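# Set the carton inside the taped outline on the block

## Task

Place the carton on top of the raised block so that no part of it extends beyond the blue tape outline and its longer side runs parallel to the outline's longer side. It must remain there on its own, without the robot supporting it. Then release it and move the tool away.

## Robot and tools

Robot: two seven-joint xArm-style arms, left_arm and right_arm. Each ends in a suction cup tool and has no fingers. left_arm's base sits at (-0.035, +0.291, 0) m and right_arm's at (-0.004, -0.430, 0) m. The names are labels only and do not match the sides of any camera image. The cup point is the centre of the cup's rim, and the cup opens along the cup point's own +z axis. From roughly 4 cm behind the rim, the tool body and wrist camera stick out up to about 9 cm sideways, so keep that clear of the block and the carton.

Scene frame: the origin is on the table surface midway between the arms. +x points out over the table, +y points toward left_arm's side, and +z points up. All poses in results use this frame: position in metres, orientation as quat_wxyz, plus linear (m/s) and angular (rad/s) velocity. At long reach the printed position can be slightly wrong.

The 14-number row is used by both motion tools. All numbers lie in [-1, 1] and form one list covering both arms, in this order:
- left_arm: dx, dy, dz, rx, ry, rz, then left suction.
- right_arm: the same seven.

How the pose numbers work:
- dx..rz are an offset, not an absolute pose, and are expressed in that cup point's own axes, not the scene axes.
- The offset is counted from the cup point's pose in the latest result that reports it. Before any such result exists, and for the second or later call within one reply, it is counted from where the cup point is when the action begins.
- Scale: 1.0 equals 0.6 m of travel or 180 degrees of turn.
- rx, ry, rz together form a single rotation vector.
- Every row is counted from that same starting pose, not from the previous row.
- All zeros is not a hold: it drives the arm back to the starting pose.

Suction: any value above 0.01 switches it on, and 0.01 or less switches it off. The setting persists, so repeat an arm's current value to leave it unchanged. Sending 0 is itself an off command.

execute_actions(actions, pictures). actions holds at most one item:
- An empty list [] just returns the current state.
- {"rows": [[14 numbers], ...], "steps": n} runs n control steps, with n from 1 to 15 (default 15). Each step lasts 1/30 s. One row applies per step, and the final row repeats if there are fewer rows than steps.
- {"steps": n} without rows is a wait of up to 300 steps, counted from the previous result.
pictures (true/false) turns the camera images on or off; they are included unless you pass false. A rejected call sends nothing to the robot. No steps are held back: each result reflects the end of its action.

move(target, speed):
- target is one 14-number row with the same layout and offset rules.
- speed is the path's top speed in m/s, from 0.002 to 0.5 (default 0.25). Rotation is capped at twice that value in rad/s.
- Each cup point travels a straight line and turns the short way. Both arms' paths finish together and last 0.5 to 10 s; if more time is needed, they stop short after 10 s.
- Paths ignore obstacles and the other arm, and an arm can overshoot the requested speed, especially when nearly straight.
- The result adds a "move:" line giving how it ended: done, off_target, moving, held or fault. It also reports limits (paced = the sent pose was clipped; held = some steps were blocked, after which the arm may lurch fast) and each cup point's distance from its target.

Other tools:
- wait(seconds) takes 0 to 10 s and sends nothing new.
- zoom_image(camera, region) gives a sharper view of [x0, y0, x1, y1] in pixels of cam_high, cam_low, cam_left_wrist or cam_right_wrist. All four images are 504x504, and a region can be at most 504 by 504. Calibration data for each camera is supplied.
- read_manual(section) returns only licence text and does not move anything.
- finished_scene(scene) ends the numbered scene for good and reports success.

Control limits: on every step, the commanded pose is clipped to within 70 mm and 16 degrees of the measured pose. Position takes priority over orientation. A distant pose can need several actions, so check the reported pose and send the remainder. A "Hand target" line shows where each arm is currently heading.

Result lines:
- "pose unreachable" means the clearance check altered or blocked that arm's command.
- HELD marks steps that were not sent.
- suction_measured shows how much vacuum the cup has: near 0 means no seal, and 0.83 or more means airtight.
- part_present switches to 1 at 0.50 and back to 0 below 0.45.
- MOTOR HOT appears from 65 °C. At 80 °C an OVER-TEMPERATURE FAULT brakes the arm until it cools, so avoid holding the carton for long periods.
- If contact torque reaches a joint's load limit, that arm backs off slightly, freezes for 10 s and drops the rest of the call.

Picking and placing:
- Switch suction on and press the 36 mm rim flat onto a smooth face of the carton, fully covered and away from edges, seams or holes.
- Under vacuum the cup shortens, so the carton rides up to about 12 mm nearer the tool.
- To release, set the carton down so it rests on the block, switch suction off, then withdraw more than 15 mm.
- If the cup seals to the table, switch suction off to free it.
- The carton may occasionally be nudged by an outside push, so check its position before finishing.

Avoid:
- knocking anything off the table, which fails the job
- dropping or slamming the carton
- fast contacts or targets far past the contact point, which press hard
- letting the arms collide or push on each other.

Each tool is called after "Request:" in YAML: its name, and indented under it one key for each argument.

## Session

Request:
execute_actions:
  actions: []

Scene clock: 0.00 s of 5000.00 s.
left_arm: end_effector_position=(+0.3587, +0.2196, +0.2433) suction_measured=0.01 part_present=0 end_effector_quat_wxyz=(-0.001, -0.172, +0.985, +0.001) end_effector_velocity=(-0.000, +0.001, +0.000) end_effector_angular_velocity=(+0.002, -0.000, -0.001) | right_arm: end_effector_position=(+0.3948, -0.4061, +0.2430) suction_measured=0.01 part_present=0 end_effector_quat_wxyz=(-0.001, +0.228, +0.974, -0.001) end_effector_velocity=(-0.000, +0.001, -0.000) end_effector_angular_velocity=(-0.000, +0.000, +0.001)
Joint positions: left_arm=[ 0.003 -0.247  0.     0.922  0.002  1.171  1.831] | right_arm=[ 0.003 -0.249 -0.     0.92  -0.002  1.172  2.88 ]
Joint velocities: left_arm=[ 0.    -0.001  0.    -0.     0.002  0.001  0.   ] | right_arm=[ 0.    -0.     0.002 -0.    -0.     0.     0.001]
Motor temperatures (°C, as the motors report them): left_arm=[35 34 34 37 36 41 35] | right_arm=[37 35 36 33 32 39 35]
Hand target (left_arm): +0.359, +0.220, +0.243; -0.001, -0.172, +0.985, +0.001
Hand target (right_arm): +0.395, -0.406, +0.243; -0.001, +0.228, +0.974, -0.001

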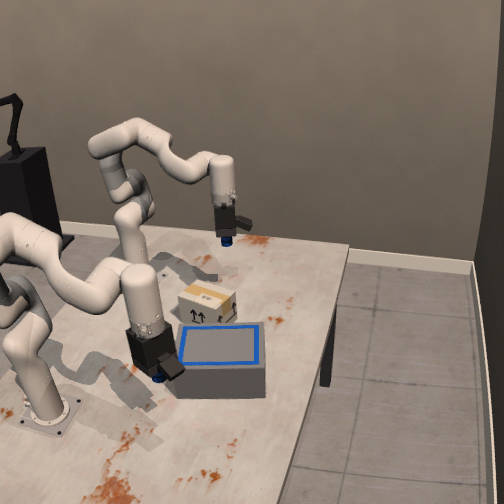

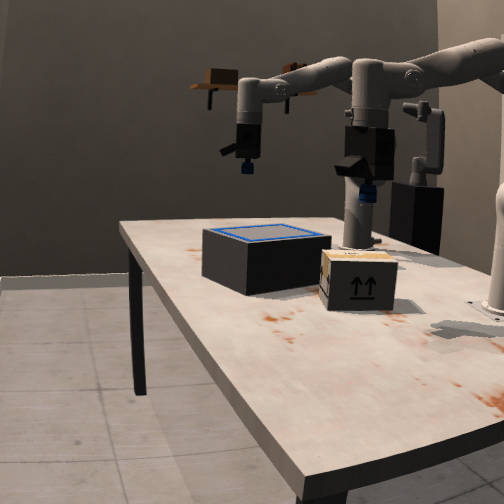

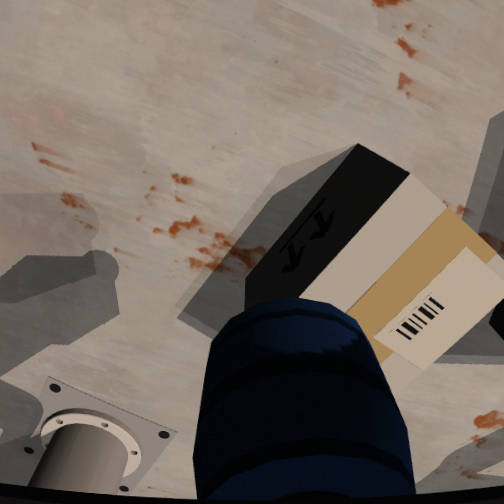

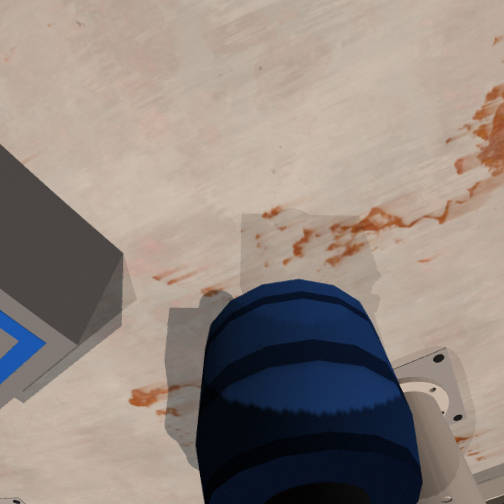

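Request:
zoom_image:
  camera: "cam_high"
  region: [160, 270, 300, 410]

Request:
zoom_image:
  camera: "cam_low"
  region: [190, 200, 410, 330]

Region (160, 270, 300, 410) of cam_high's 504x504 image, scaled by 3.600, with more detail than that image has.

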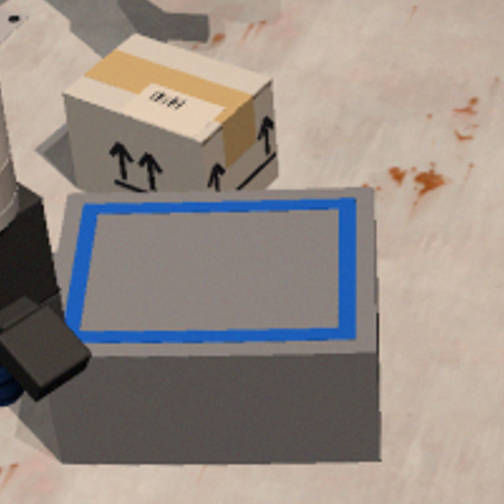

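Region (190, 200, 410, 330) of cam_low's 504x504 image, scaled by 2.291, with more detail than that image has; it fills the top 298 rows of this view, and the rest is white.

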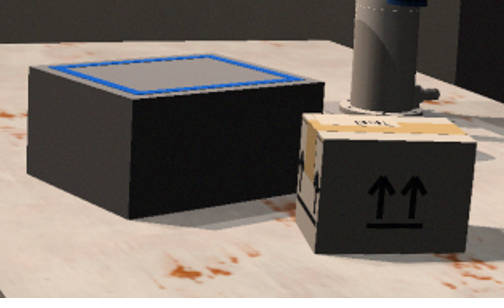

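Request:
move:
  target: [0.1195,-0.1317,0.1,0,0,0,1,0,0,0,0,0,0,0]
  speed: 0.4

Scene clock: 28.53 s of 5000.00 s.
left_arm: end_effector_position=(+0.3183, +0.1213, +0.1837) suction_measured=0.01 part_present=0 end_effector_quat_wxyz=(-0.000, -0.172, +0.985, +0.001) end_effector_velocity=(-0.003, -0.004, -0.003) end_effector_angular_velocity=(+0.001, +0.003, -0.004) | right_arm: end_effector_position=(+0.3948, -0.4061, +0.2430) suction_measured=0.01 part_present=0 end_effector_quat_wxyz=(-0.001, +0.228, +0.974, -0.001) end_effector_velocity=(+0.000, -0.001, +0.000) end_effector_angular_velocity=(+0.000, -0.000, -0.001)
Joint positions: left_arm=[-0.104 -0.223 -0.153  0.772 -0.039  0.993  1.595] | right_arm=[ 0.003 -0.249 -0.     0.92  -0.002  1.172  2.88 ]
Joint velocities: left_arm=[-0.006  0.003 -0.006 -0.005 -0.001 -0.004 -0.007] | right_arm=[-0.001 -0.    -0.     0.     0.     0.    -0.   ]
Motor temperatures (°C, as the motors report them): left_arm=[35 34 34 40 36 41 35] | right_arm=[37 35 36 35 32 39 35]
Hand target (left_arm): +0.318, +0.121, +0.183; -0.000, -0.171, +0.985, +0.001
Hand target (right_arm): +0.395, -0.406, +0.243; -0.001, +0.228, +0.974, -0.001
Off the commanded pose (left_arm): 0.001 m, 0 deg.
Off the commanded pose (right_arm): 0.000 m, 0 deg.
After step 90, 24.70 s passed at rest.
move: done
camera_calibration (this result's frames):
cam_left_wrist: T_world_to_cam=[[0.339374, -0.940606, 0.00924911, 0.0109697], [-0.85441, -0.304132, 0.421292, 0.258472], [-0.393457, -0.150878, -0.906878, 0.3893], [0, 0, 0, 1]] pos_world=[0.370292, 0.147665, 0.244054]
cam_right_wrist: T_world_to_cam=[[-0.386653, -0.921603, 0.0338785, -0.220687], [-0.795104, 0.351743, 0.494052, 0.357149], [-0.467236, 0.16409, -0.868772, 0.542538], [0, 0, 0, 1]] pos_world=[0.452135, -0.418035, 0.302368]

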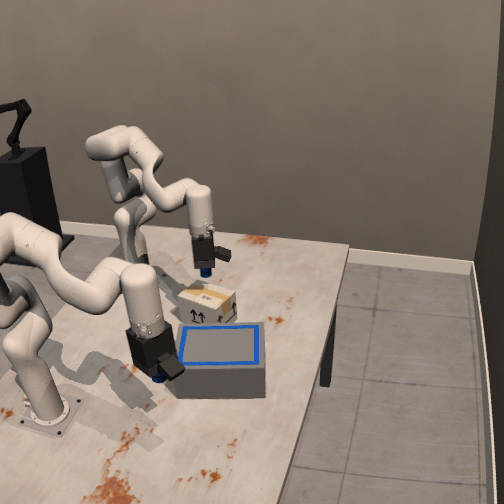

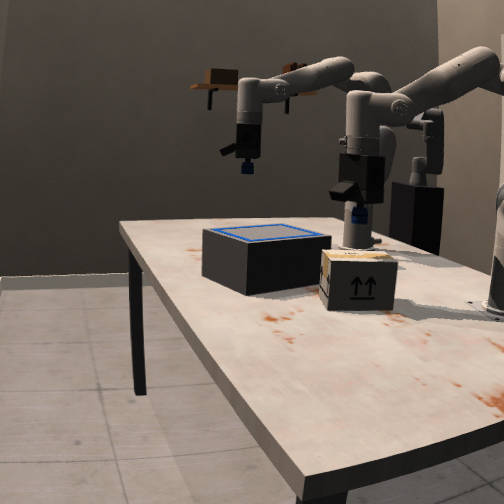

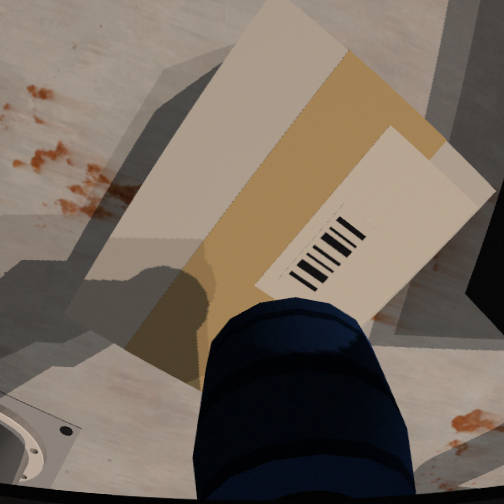

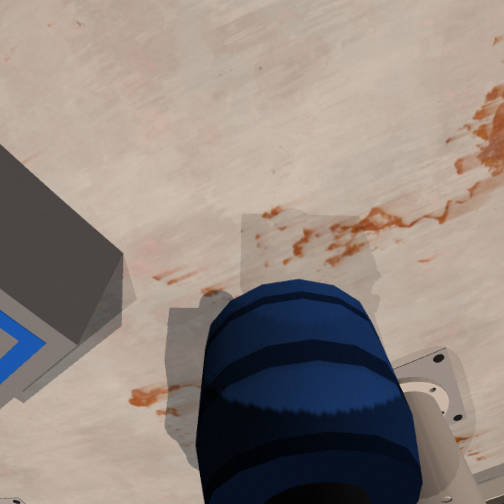

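Request:
move:
  target: [0,0,0.11,0,0,0,1,0,-0.2,0,0,0,0,0]

Request:
move:
  target: [0,0,0.032,0,0,0,1,0,0,0,0,0,0,0]
  speed: 0.03

Scene clock: 34.73 s of 5000.00 s.
left_arm: end_effector_position=(+0.3185, +0.1211, +0.1181) suction_measured=0.01 part_present=0 end_effector_quat_wxyz=(+0.000, -0.172, +0.985, +0.000) end_effector_velocity=(-0.001, +0.001, -0.003) end_effector_angular_velocity=(+0.002, +0.004, +0.000) | right_arm: end_effector_position=(+0.3414, -0.5128, +0.2430) suction_measured=0.01 part_present=0 end_effector_quat_wxyz=(-0.002, +0.228, +0.974, -0.001) end_effector_velocity=(-0.001, -0.004, +0.001) end_effector_angular_velocity=(+0.001, -0.002, -0.005)
Joint positions: left_arm=[-0.103 -0.112 -0.161  0.673 -0.024  0.784  1.582] | right_arm=[-0.109 -0.409 -0.159  0.786 -0.07   1.195  2.646]
Joint velocities: left_arm=[ 0.     0.003  0.    -0.004  0.001 -0.002 -0.001] | right_arm=[-0.005 -0.003 -0.006 -0.    -0.001  0.    -0.006]
Motor temperatures (°C, as the motors report them): left_arm=[35 34 34 40 36 41 35] | right_arm=[37 35 36 35 32 39 35]
Hand target (left_arm): +0.318, +0.121, +0.118; -0.000, -0.172, +0.985, +0.001
Hand target (right_arm): +0.341, -0.513, +0.243; -0.002, +0.229, +0.974, -0.001
Off the commanded pose (left_arm): 0.001 m, 0 deg.
Off the commanded pose (right_arm): 0.001 m, 0 deg.
After step 90, 2.27 s passed at rest.
move: done
camera_calibration (this result's frames):
cam_left_wrist: T_world_to_cam=[[0.339037, -0.940719, 0.0100574, 0.0112845], [-0.854829, -0.303583, 0.420837, 0.286365], [-0.392836, -0.151277, -0.907081, 0.32968], [0, 0, 0, 1]] pos_world=[0.370478, 0.147424, 0.178419]
cam_right_wrist: T_world_to_cam=[[-0.385636, -0.922034, 0.0337367, -0.340198], [-0.795167, 0.350676, 0.494708, 0.351606], [-0.467968, 0.163951, -0.868404, 0.535164], [0, 0, 0, 1]] pos_world=[0.398833, -0.524714, 0.302274]

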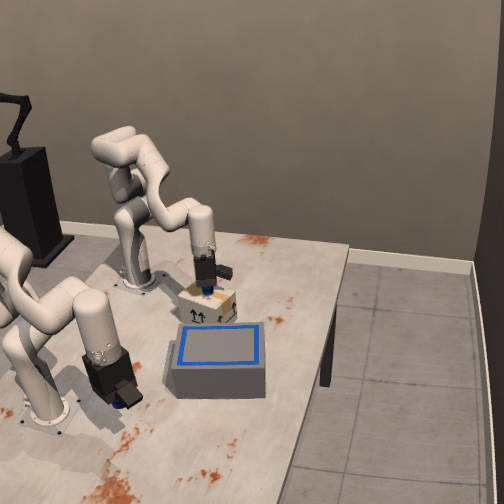

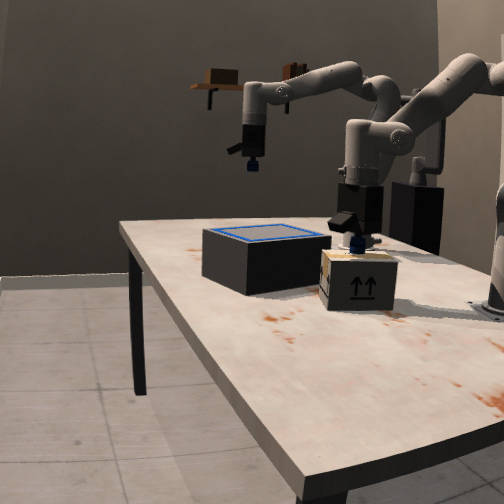

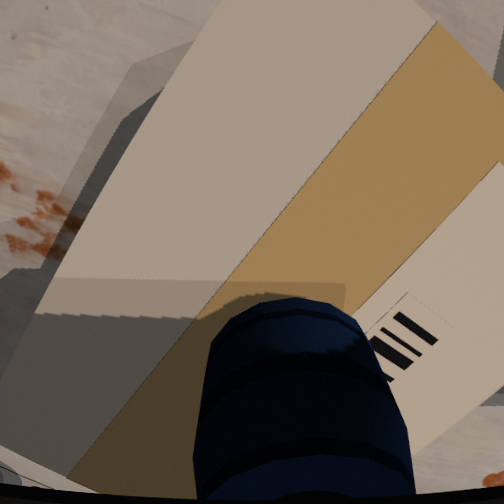

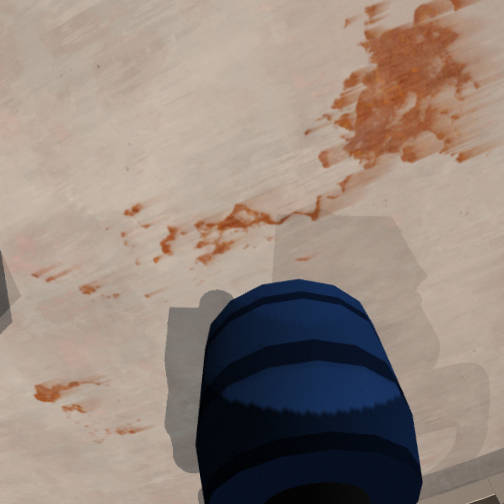

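Scene clock: 35.63 s of 5000.00 s.
left_arm: end_effector_position=(+0.3185, +0.1210, +0.0989) suction_measured=0.95 part_present=1 end_effector_quat_wxyz=(+0.000, -0.172, +0.985, +0.000) end_effector_velocity=(+0.003, -0.001, +0.001) end_effector_angular_velocity=(-0.003, -0.009, +0.000) | right_arm: end_effector_position=(+0.3414, -0.5128, +0.2430) suction_measured=0.01 part_present=0 end_effector_quat_wxyz=(-0.002, +0.228, +0.974, -0.001) end_effector_velocity=(+0.000, +0.001, -0.000) end_effector_angular_velocity=(-0.000, +0.000, +0.001)
Joint positions: left_arm=[-0.102 -0.07  -0.163  0.652 -0.016  0.722  1.576] | right_arm=[-0.109 -0.409 -0.159  0.786 -0.07   1.195  2.646]
Joint velocities: left_arm=[-0.     0.     0.     0.003  0.001 -0.007 -0.001] | right_arm=[ 0.002  0.     0.    -0.    -0.    -0.     0.001]
Motor temperatures (°C, as the motors report them): left_arm=[35 34 34 40 36 41 35] | right_arm=[37 35 36 35 32 39 35]
Hand target (left_arm): +0.319, +0.121, +0.099; +0.000, -0.172, +0.985, +0.000
Hand target (right_arm): +0.341, -0.513, +0.243; -0.002, +0.228, +0.974, -0.001
Off the commanded pose (left_arm): 0.000 m, 0 deg.
Off the commanded pose (right_arm): 0.000 m, 0 deg.
move: done
camera_calibration (this result's frames):
cam_left_wrist: T_world_to_cam=[[0.33896, -0.940746, 0.0101475, 0.0114369], [-0.854851, -0.303471, 0.420874, 0.294409], [-0.392856, -0.151334, -0.907062, 0.312341], [0, 0, 0, 1]] pos_world=[0.370504, 0.147372, 0.159288]
cam_right_wrist: T_world_to_cam=[[-0.385634, -0.922035, 0.0337371, -0.340198], [-0.795167, 0.350674, 0.494708, 0.351605], [-0.467969, 0.16395, -0.868404, 0.535164], [0, 0, 0, 1]] pos_world=[0.398833, -0.524713, 0.302274]

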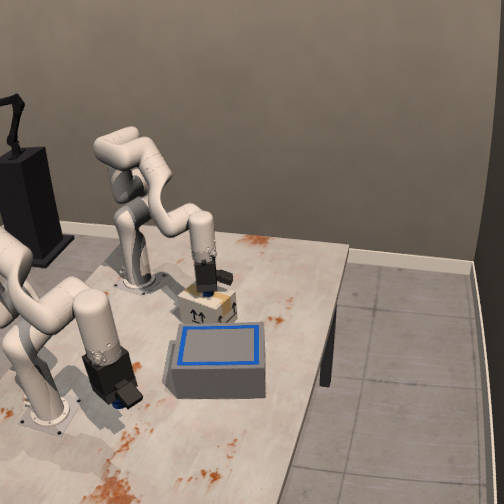

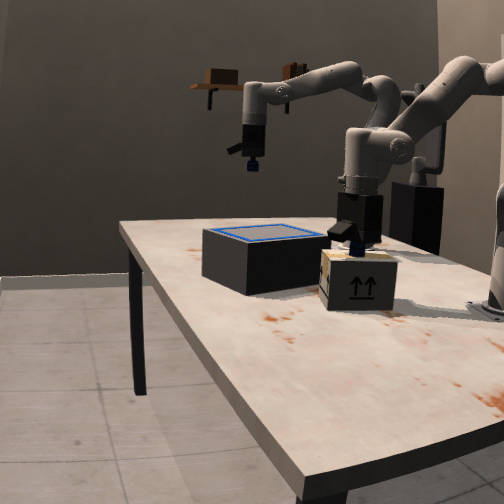

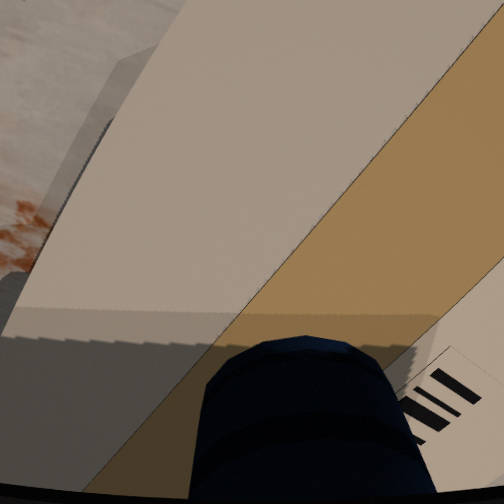

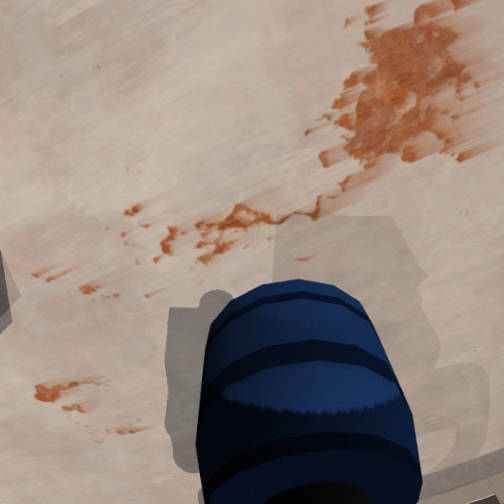

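Request:
move:
  target: [0,0,-0.24,0,0,0,1,0,0,0,0,0,0,0]

Request:
move:
  target: [-0.0594,-0.435,0,0,0,-0.172,1,0,0,0,0,0,0,0]

Request:
zoom_image:
  camera: "cam_high"
  region: [160, 270, 300, 410]

Scene clock: 42.20 s of 5000.00 s.
left_arm: end_effector_position=(+0.3181, +0.1215, +0.2422) suction_measured=0.95 part_present=1 end_effector_quat_wxyz=(-0.000, -0.172, +0.985, +0.001) end_effector_velocity=(+0.004, -0.003, +0.009) end_effector_angular_velocity=(-0.009, -0.018, -0.001) | right_arm: end_effector_position=(+0.3414, -0.5128, +0.2430) suction_measured=0.01 part_present=0 end_effector_quat_wxyz=(-0.002, +0.228, +0.974, -0.001) end_effector_velocity=(+0.000, +0.000, +0.000) end_effector_angular_velocity=(-0.000, -0.000, +0.001)
Joint positions: left_arm=[-0.102 -0.278 -0.147  0.893 -0.043  1.171  1.6  ] | right_arm=[-0.109 -0.409 -0.159  0.786 -0.07   1.195  2.646]
Joint velocities: left_arm=[-0.    -0.006 -0.001  0.016 -0.002  0.001  0.   ] | right_arm=[ 0.     0.     0.001  0.001  0.    -0.    -0.   ]
Motor temperatures (°C, as the motors report them): left_arm=[35 34 34 41 36 41 35] | right_arm=[37 35 36 35 32 39 35]
Hand target (left_arm): +0.318, +0.121, +0.243; +0.000, -0.172, +0.985, +0.001
Hand target (right_arm): +0.341, -0.513, +0.243; -0.002, +0.228, +0.974, -0.001
Off the commanded pose (left_arm): 0.001 m, 0 deg.
Off the commanded pose (right_arm): 0.000 m, 0 deg.
After step 90, 2.50 s passed at rest.
move: done
camera_calibration (this result's frames):
cam_left_wrist: T_world_to_cam=[[0.339658, -0.940511, 0.00845089, 0.0107829], [-0.853949, -0.304606, 0.421885, 0.233486], [-0.394214, -0.150513, -0.90661, 0.442399], [0, 0, 0, 1]] pos_world=[0.370122, 0.147849, 0.302488]
cam_right_wrist: T_world_to_cam=[[-0.385634, -0.922035, 0.0337371, -0.340198], [-0.795167, 0.350674, 0.494708, 0.351606], [-0.467969, 0.16395, -0.868404, 0.535164], [0, 0, 0, 1]] pos_world=[0.398833, -0.524713, 0.302274]

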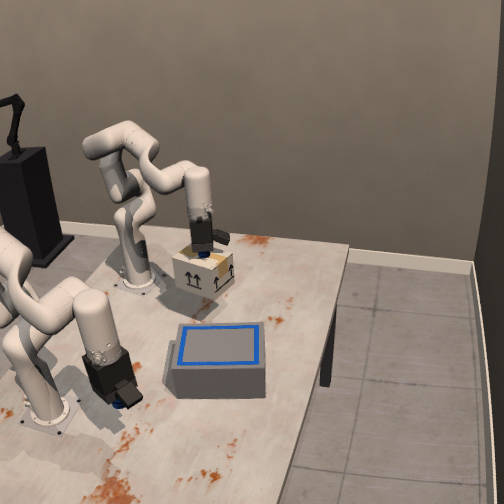

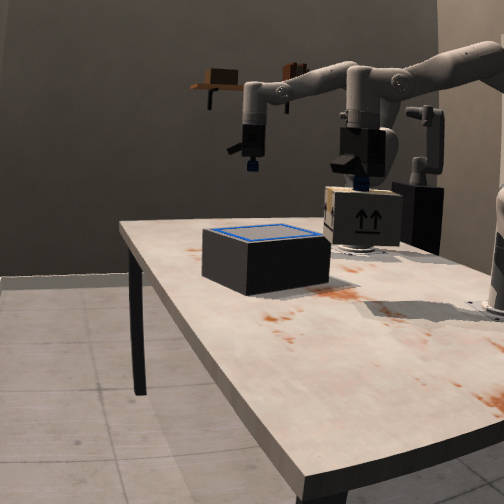

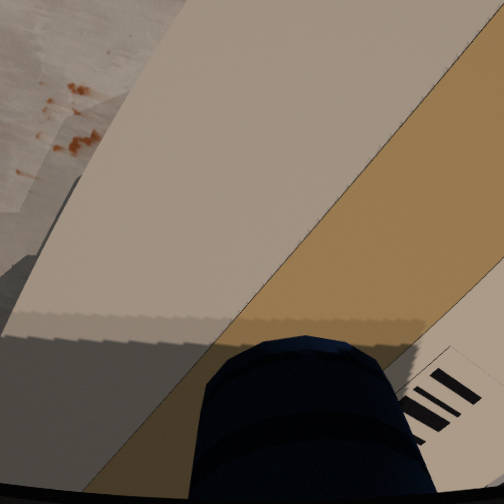

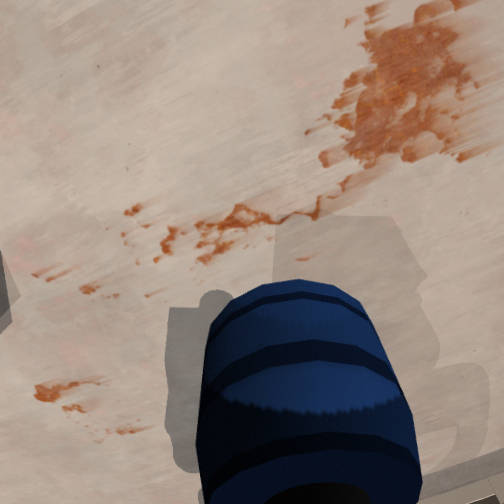

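Scene clock: 43.83 s of 5000.00 s.
left_arm: end_effector_position=(+0.4401, -0.1115, +0.2418) suction_measured=0.95 part_present=1 end_effector_quat_wxyz=(+0.000, -0.429, +0.903, +0.001) end_effector_velocity=(-0.002, -0.004, -0.001) end_effector_angular_velocity=(+0.003, +0.007, -0.004) | right_arm: end_effector_position=(+0.3414, -0.5128, +0.2430) suction_measured=0.01 part_present=0 end_effector_quat_wxyz=(-0.002, +0.228, +0.974, -0.001) end_effector_velocity=(-0.000, -0.001, -0.000) end_effector_angular_velocity=(+0.001, +0.000, -0.000)
Joint positions: left_arm=[-0.33   0.556 -0.284  1.917  0.152  1.382  0.685] | right_arm=[-0.109 -0.409 -0.159  0.786 -0.07   1.195  2.646]
Joint velocities: left_arm=[-0.008  0.014 -0.002  0.02   0.001  0.014 -0.002] | right_arm=[-0.001 -0.    -0.001  0.     0.     0.    -0.002]
Motor temperatures (°C, as the motors report them): left_arm=[35 35 34 41 36 41 35] | right_arm=[37 35 36 35 32 39 35]
Hand target (left_arm): +0.440, -0.112, +0.241; +0.000, -0.429, +0.903, +0.001
Hand target (right_arm): +0.341, -0.513, +0.243; -0.002, +0.228, +0.974, -0.001
Off the commanded pose (left_arm): 0.000 m, 0 deg.
Off the commanded pose (right_arm): 0.000 m, 0 deg.
move: done
camera_calibration (this result's frames):
cam_left_wrist: T_world_to_cam=[[0.775792, -0.630913, 0.00975042, -0.407551], [-0.575795, -0.701527, 0.419905, 0.100652], [-0.258084, -0.331374, -0.907515, 0.375182], [0, 0, 0, 1]] pos_world=[0.470958, -0.0621938, 0.302193]
cam_right_wrist: T_world_to_cam=[[-0.385634, -0.922035, 0.0337371, -0.340198], [-0.795168, 0.350674, 0.494708, 0.351606], [-0.467969, 0.16395, -0.868404, 0.535164], [0, 0, 0, 1]] pos_world=[0.398833, -0.524713, 0.302274]

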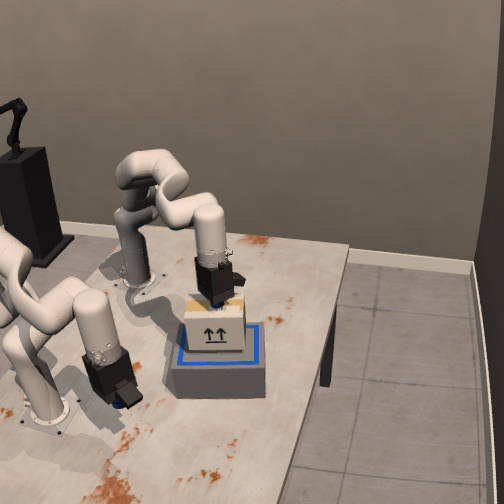

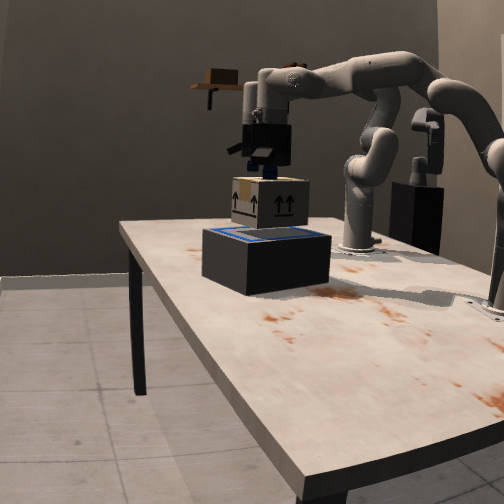

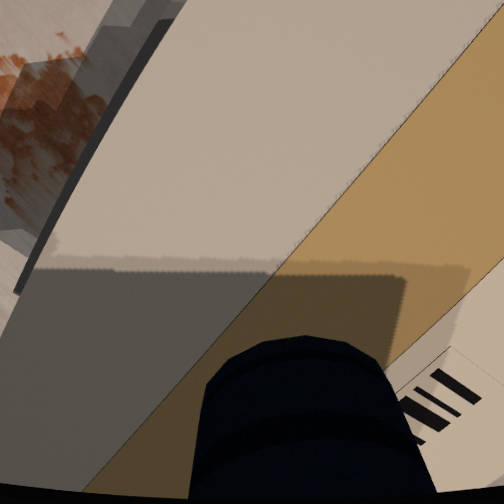

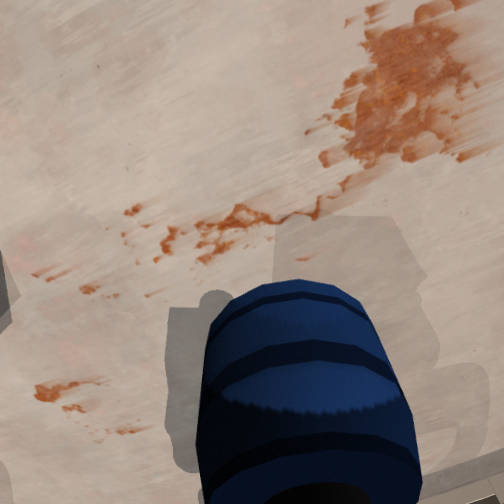

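Region (160, 270, 300, 410) of cam_high's 504x504 image, scaled by 3.600, with more detail than that image has.

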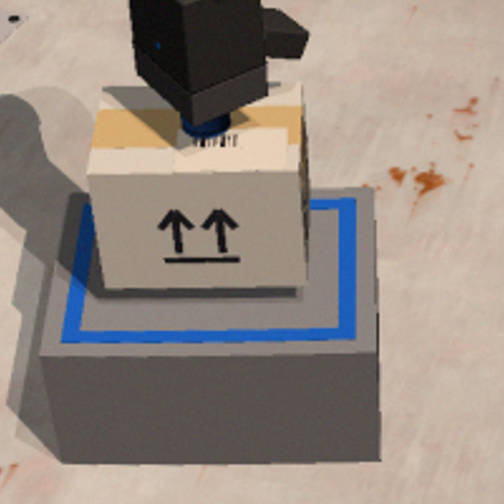

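Request:
move:
  target: [-0.011,-0.008,0.045,0,0,0,1,0,0,0,0,0,0,0]
  speed: 0.04

Request:
zoom_image:
  camera: "cam_high"
  region: [160, 270, 300, 410]

Request:
zoom_image:
  camera: "cam_low"
  region: [190, 160, 350, 280]

Scene clock: 48.83 s of 5000.00 s.
left_arm: end_effector_position=(+0.4481, -0.1104, +0.2186) suction_measured=0.95 part_present=1 end_effector_quat_wxyz=(+0.002, -0.429, +0.903, -0.002) end_effector_velocity=(+0.000, -0.000, -0.002) end_effector_angular_velocity=(-0.001, -0.000, +0.000) | right_arm: end_effector_position=(+0.3414, -0.5128, +0.2430) suction_measured=0.01 part_present=0 end_effector_quat_wxyz=(-0.002, +0.228, +0.974, -0.001) end_effector_velocity=(-0.000, -0.000, +0.000) end_effector_angular_velocity=(+0.000, -0.000, -0.001)
Joint positions: left_arm=[-0.32   0.574 -0.28   1.878  0.157  1.32   0.692] | right_arm=[-0.109 -0.409 -0.159  0.786 -0.07   1.195  2.646]
Joint velocities: left_arm=[ 0.002  0.001 -0.002 -0.005  0.001 -0.006 -0.001] | right_arm=[-0.001 -0.     0.    -0.     0.    -0.     0.   ]
Motor temperatures (°C, as the motors report them): left_arm=[35 35 34 42 36 41 35] | right_arm=[37 35 36 35 32 39 35]
Hand target (left_arm): +0.448, -0.109, +0.215; +0.000, -0.429, +0.903, +0.001
Hand target (right_arm): +0.341, -0.513, +0.243; -0.002, +0.228, +0.974, -0.001
Off the commanded pose (left_arm): 0.004 m, 0 deg.
Off the commanded pose (right_arm): 0.000 m, 0 deg.
After step 90, 1.07 s passed at rest.
move: off_target (left_arm)
camera_calibration (this result's frames):
cam_left_wrist: T_world_to_cam=[[0.775305, -0.631397, 0.0155206, -0.41394], [-0.578092, -0.699525, 0.420089, 0.117018], [-0.254386, -0.334669, -0.90735, 0.354602], [0, 0, 0, 1]] pos_world=[0.478782, -0.060829, 0.279015]
cam_right_wrist: T_world_to_cam=[[-0.385634, -0.922035, 0.0337371, -0.340198], [-0.795167, 0.350674, 0.494708, 0.351606], [-0.467969, 0.16395, -0.868404, 0.535164], [0, 0, 0, 1]] pos_world=[0.398833, -0.524713, 0.302274]

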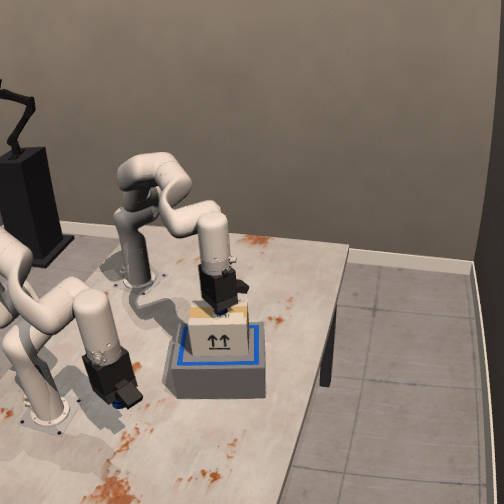

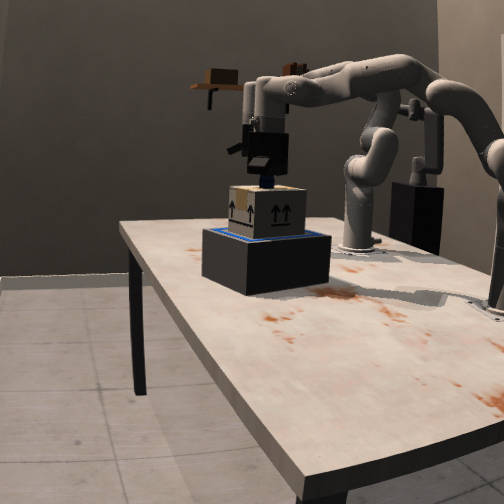

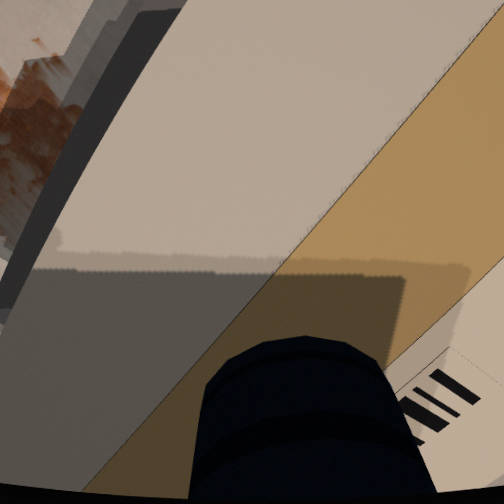

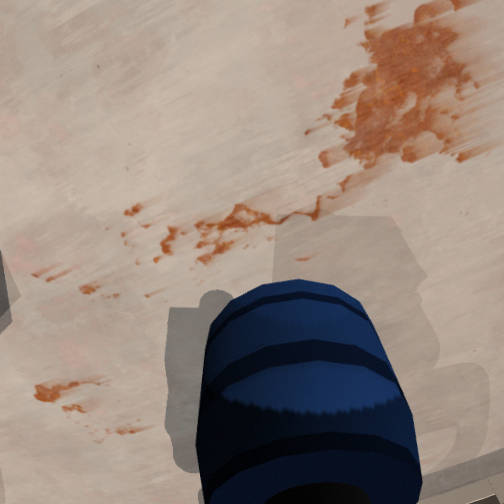

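Region (160, 270, 300, 410) of cam_high's 504x504 image, scaled by 3.600, with more detail than that image has.

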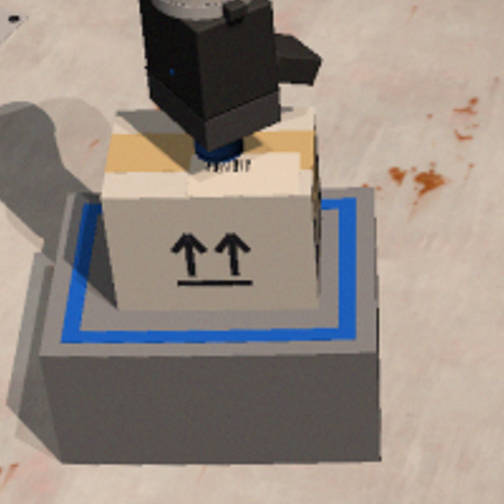

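Region (190, 160, 350, 280) of cam_low's 504x504 image, scaled by 3.150, with more detail than that image has; it fills the top 378 rows of this view, and the rest is white.

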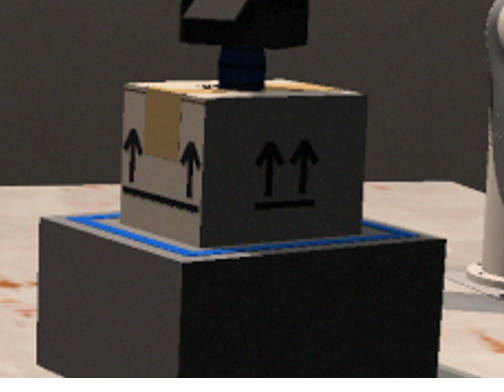

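Inside the outline.

Request:
execute_actions:
  actions:
    - {"rows":[[0,0,0,0,0,0,0,0,0,0,0,0,0,0]],"steps":12}
  pictures: false

Request:
move:
  target: [0,0,-0.2,0,0,0,0,0,0,0,0,0,0,0]

Scene clock: 53.40 s of 5000.00 s.
left_arm: end_effector_position=(+0.4483, -0.1100, +0.2178) suction_measured=0.01 part_present=0 end_effector_quat_wxyz=(+0.002, -0.429, +0.903, -0.001) end_effector_velocity=(-0.000, +0.000, +0.000) end_effector_angular_velocity=(-0.000, +0.002, +0.001) | right_arm: end_effector_position=(+0.3414, -0.5128, +0.2430) suction_measured=0.01 part_present=0 end_effector_quat_wxyz=(-0.002, +0.228, +0.974, -0.001) end_effector_velocity=(+0.000, -0.000, +0.000) end_effector_angular_velocity=(-0.000, -0.000, +0.001)
Joint positions: left_arm=[-0.32   0.575 -0.278  1.877  0.157  1.319  0.692] | right_arm=[-0.109 -0.409 -0.159  0.786 -0.07   1.195  2.646]
Joint velocities: left_arm=[-0.001 -0.     0.001  0.001 -0.002  0.002  0.   ] | right_arm=[-0.001  0.     0.     0.    -0.    -0.    -0.001]
Motor temperatures (°C, as the motors report them): left_arm=[35 35 34 41 36 41 35] | right_arm=[37 35 36 36 32 39 35]
Hand target (left_arm): +0.448, -0.110, +0.219; +0.002, -0.429, +0.903, -0.002
Hand target (right_arm): +0.341, -0.513, +0.243; -0.002, +0.228, +0.974, -0.001
Off the commanded pose (left_arm): 0.001 m, 0 deg.
Off the commanded pose (right_arm): 0.000 m, 0 deg.
Steps of this call (steps 1 to 90: nothing new was sent; then 1.17 s passed at rest; steps 91 to 102: all 12 steps of this action). Readings (end_effector_position | what the end effector reports):
91: left_arm (+0.4484, -0.1099, +0.2171) | right_arm (+0.3414, -0.5128, +0.2430) | left_arm suction_measured=0.66 part_present=1 | right_arm suction_measured=0.01 part_present=0
92: left_arm (+0.4484, -0.1099, +0.2175) | right_arm (+0.3414, -0.5128, +0.2430) | left_arm suction_measured=0.16 part_present=0 | right_arm suction_measured=0.01 part_present=0
94: left_arm (+0.4484, -0.1099, +0.2176) | right_arm (+0.3414, -0.5128, +0.2430) | left_arm suction_measured=0.01 part_present=0 | right_arm suction_measured=0.01 part_present=0
98: left_arm (+0.4483, -0.1099, +0.2177) | right_arm (+0.3414, -0.5128, +0.2430) | left_arm suction_measured=0.01 part_present=0 | right_arm suction_measured=0.01 part_present=0
102: the state above

Scene clock: 54.63 s of 5000.00 s.
left_arm: end_effector_position=(+0.4477, -0.1094, +0.3369) suction_measured=0.01 part_present=0 end_effector_quat_wxyz=(+0.002, -0.430, +0.903, -0.001) end_effector_velocity=(+0.002, -0.000, +0.012) end_effector_angular_velocity=(-0.003, -0.007, +0.002) | right_arm: end_effector_position=(+0.3414, -0.5128, +0.2430) suction_measured=0.01 part_present=0 end_effector_quat_wxyz=(-0.002, +0.228, +0.974, -0.001) end_effector_velocity=(+0.000, +0.000, +0.000) end_effector_angular_velocity=(-0.001, -0.001, +0.002)
Joint positions: left_arm=[-0.394  0.693 -0.27   2.423  0.176  1.742  0.712] | right_arm=[-0.109 -0.409 -0.159  0.786 -0.07   1.195  2.646]
Joint velocities: left_arm=[-0.018  0.042  0.006  0.108  0.009  0.057  0.005] | right_arm=[ 0.001  0.     0.001  0.001 -0.     0.    -0.   ]
Motor temperatures (°C, as the motors report them): left_arm=[35 35 34 41 36 41 35] | right_arm=[37 35 36 36 32 39 35]
Hand target (left_arm): +0.448, -0.109, +0.338; +0.002, -0.430, +0.903, -0.001
Hand target (right_arm): +0.341, -0.513, +0.243; -0.002, +0.228, +0.974, -0.001
Off the commanded pose (left_arm): 0.001 m, 0 deg.
Off the commanded pose (right_arm): 0.000 m, 0 deg.
move: done
camera_calibration (this result's frames):
cam_left_wrist: T_world_to_cam=[[0.776197, -0.630333, 0.0141252, -0.414626], [-0.576768, -0.700831, 0.41973, 0.0671838], [-0.25467, -0.33394, -0.907539, 0.462384], [0, 0, 0, 1]] pos_world=[0.478337, -0.0598591, 0.39729]
cam_right_wrist: T_world_to_cam=[[-0.385635, -0.922035, 0.033737, -0.340198], [-0.795167, 0.350675, 0.494708, 0.351606], [-0.467969, 0.16395, -0.868404, 0.535164], [0, 0, 0, 1]] pos_world=[0.398833, -0.524713, 0.302274]

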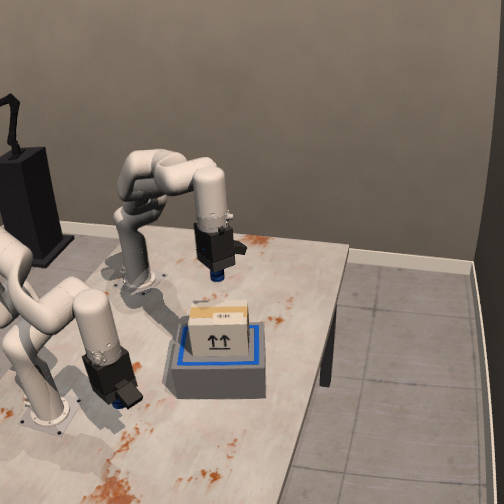

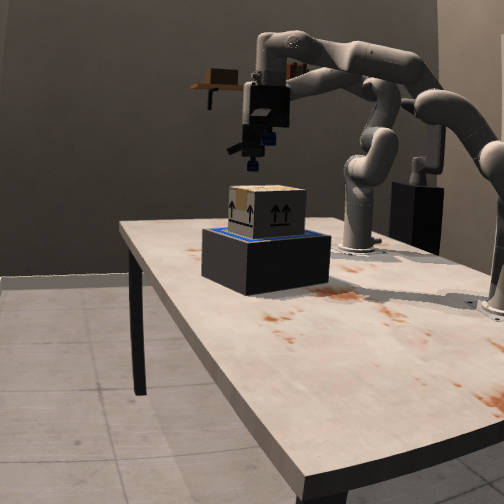

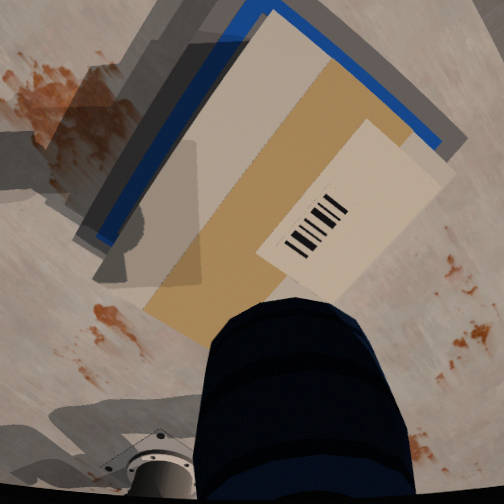

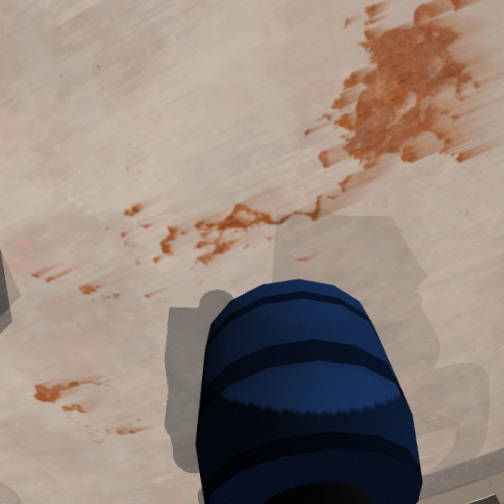

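Request:
finished_scene:
  scene: 1

The scene is finished: the task was done.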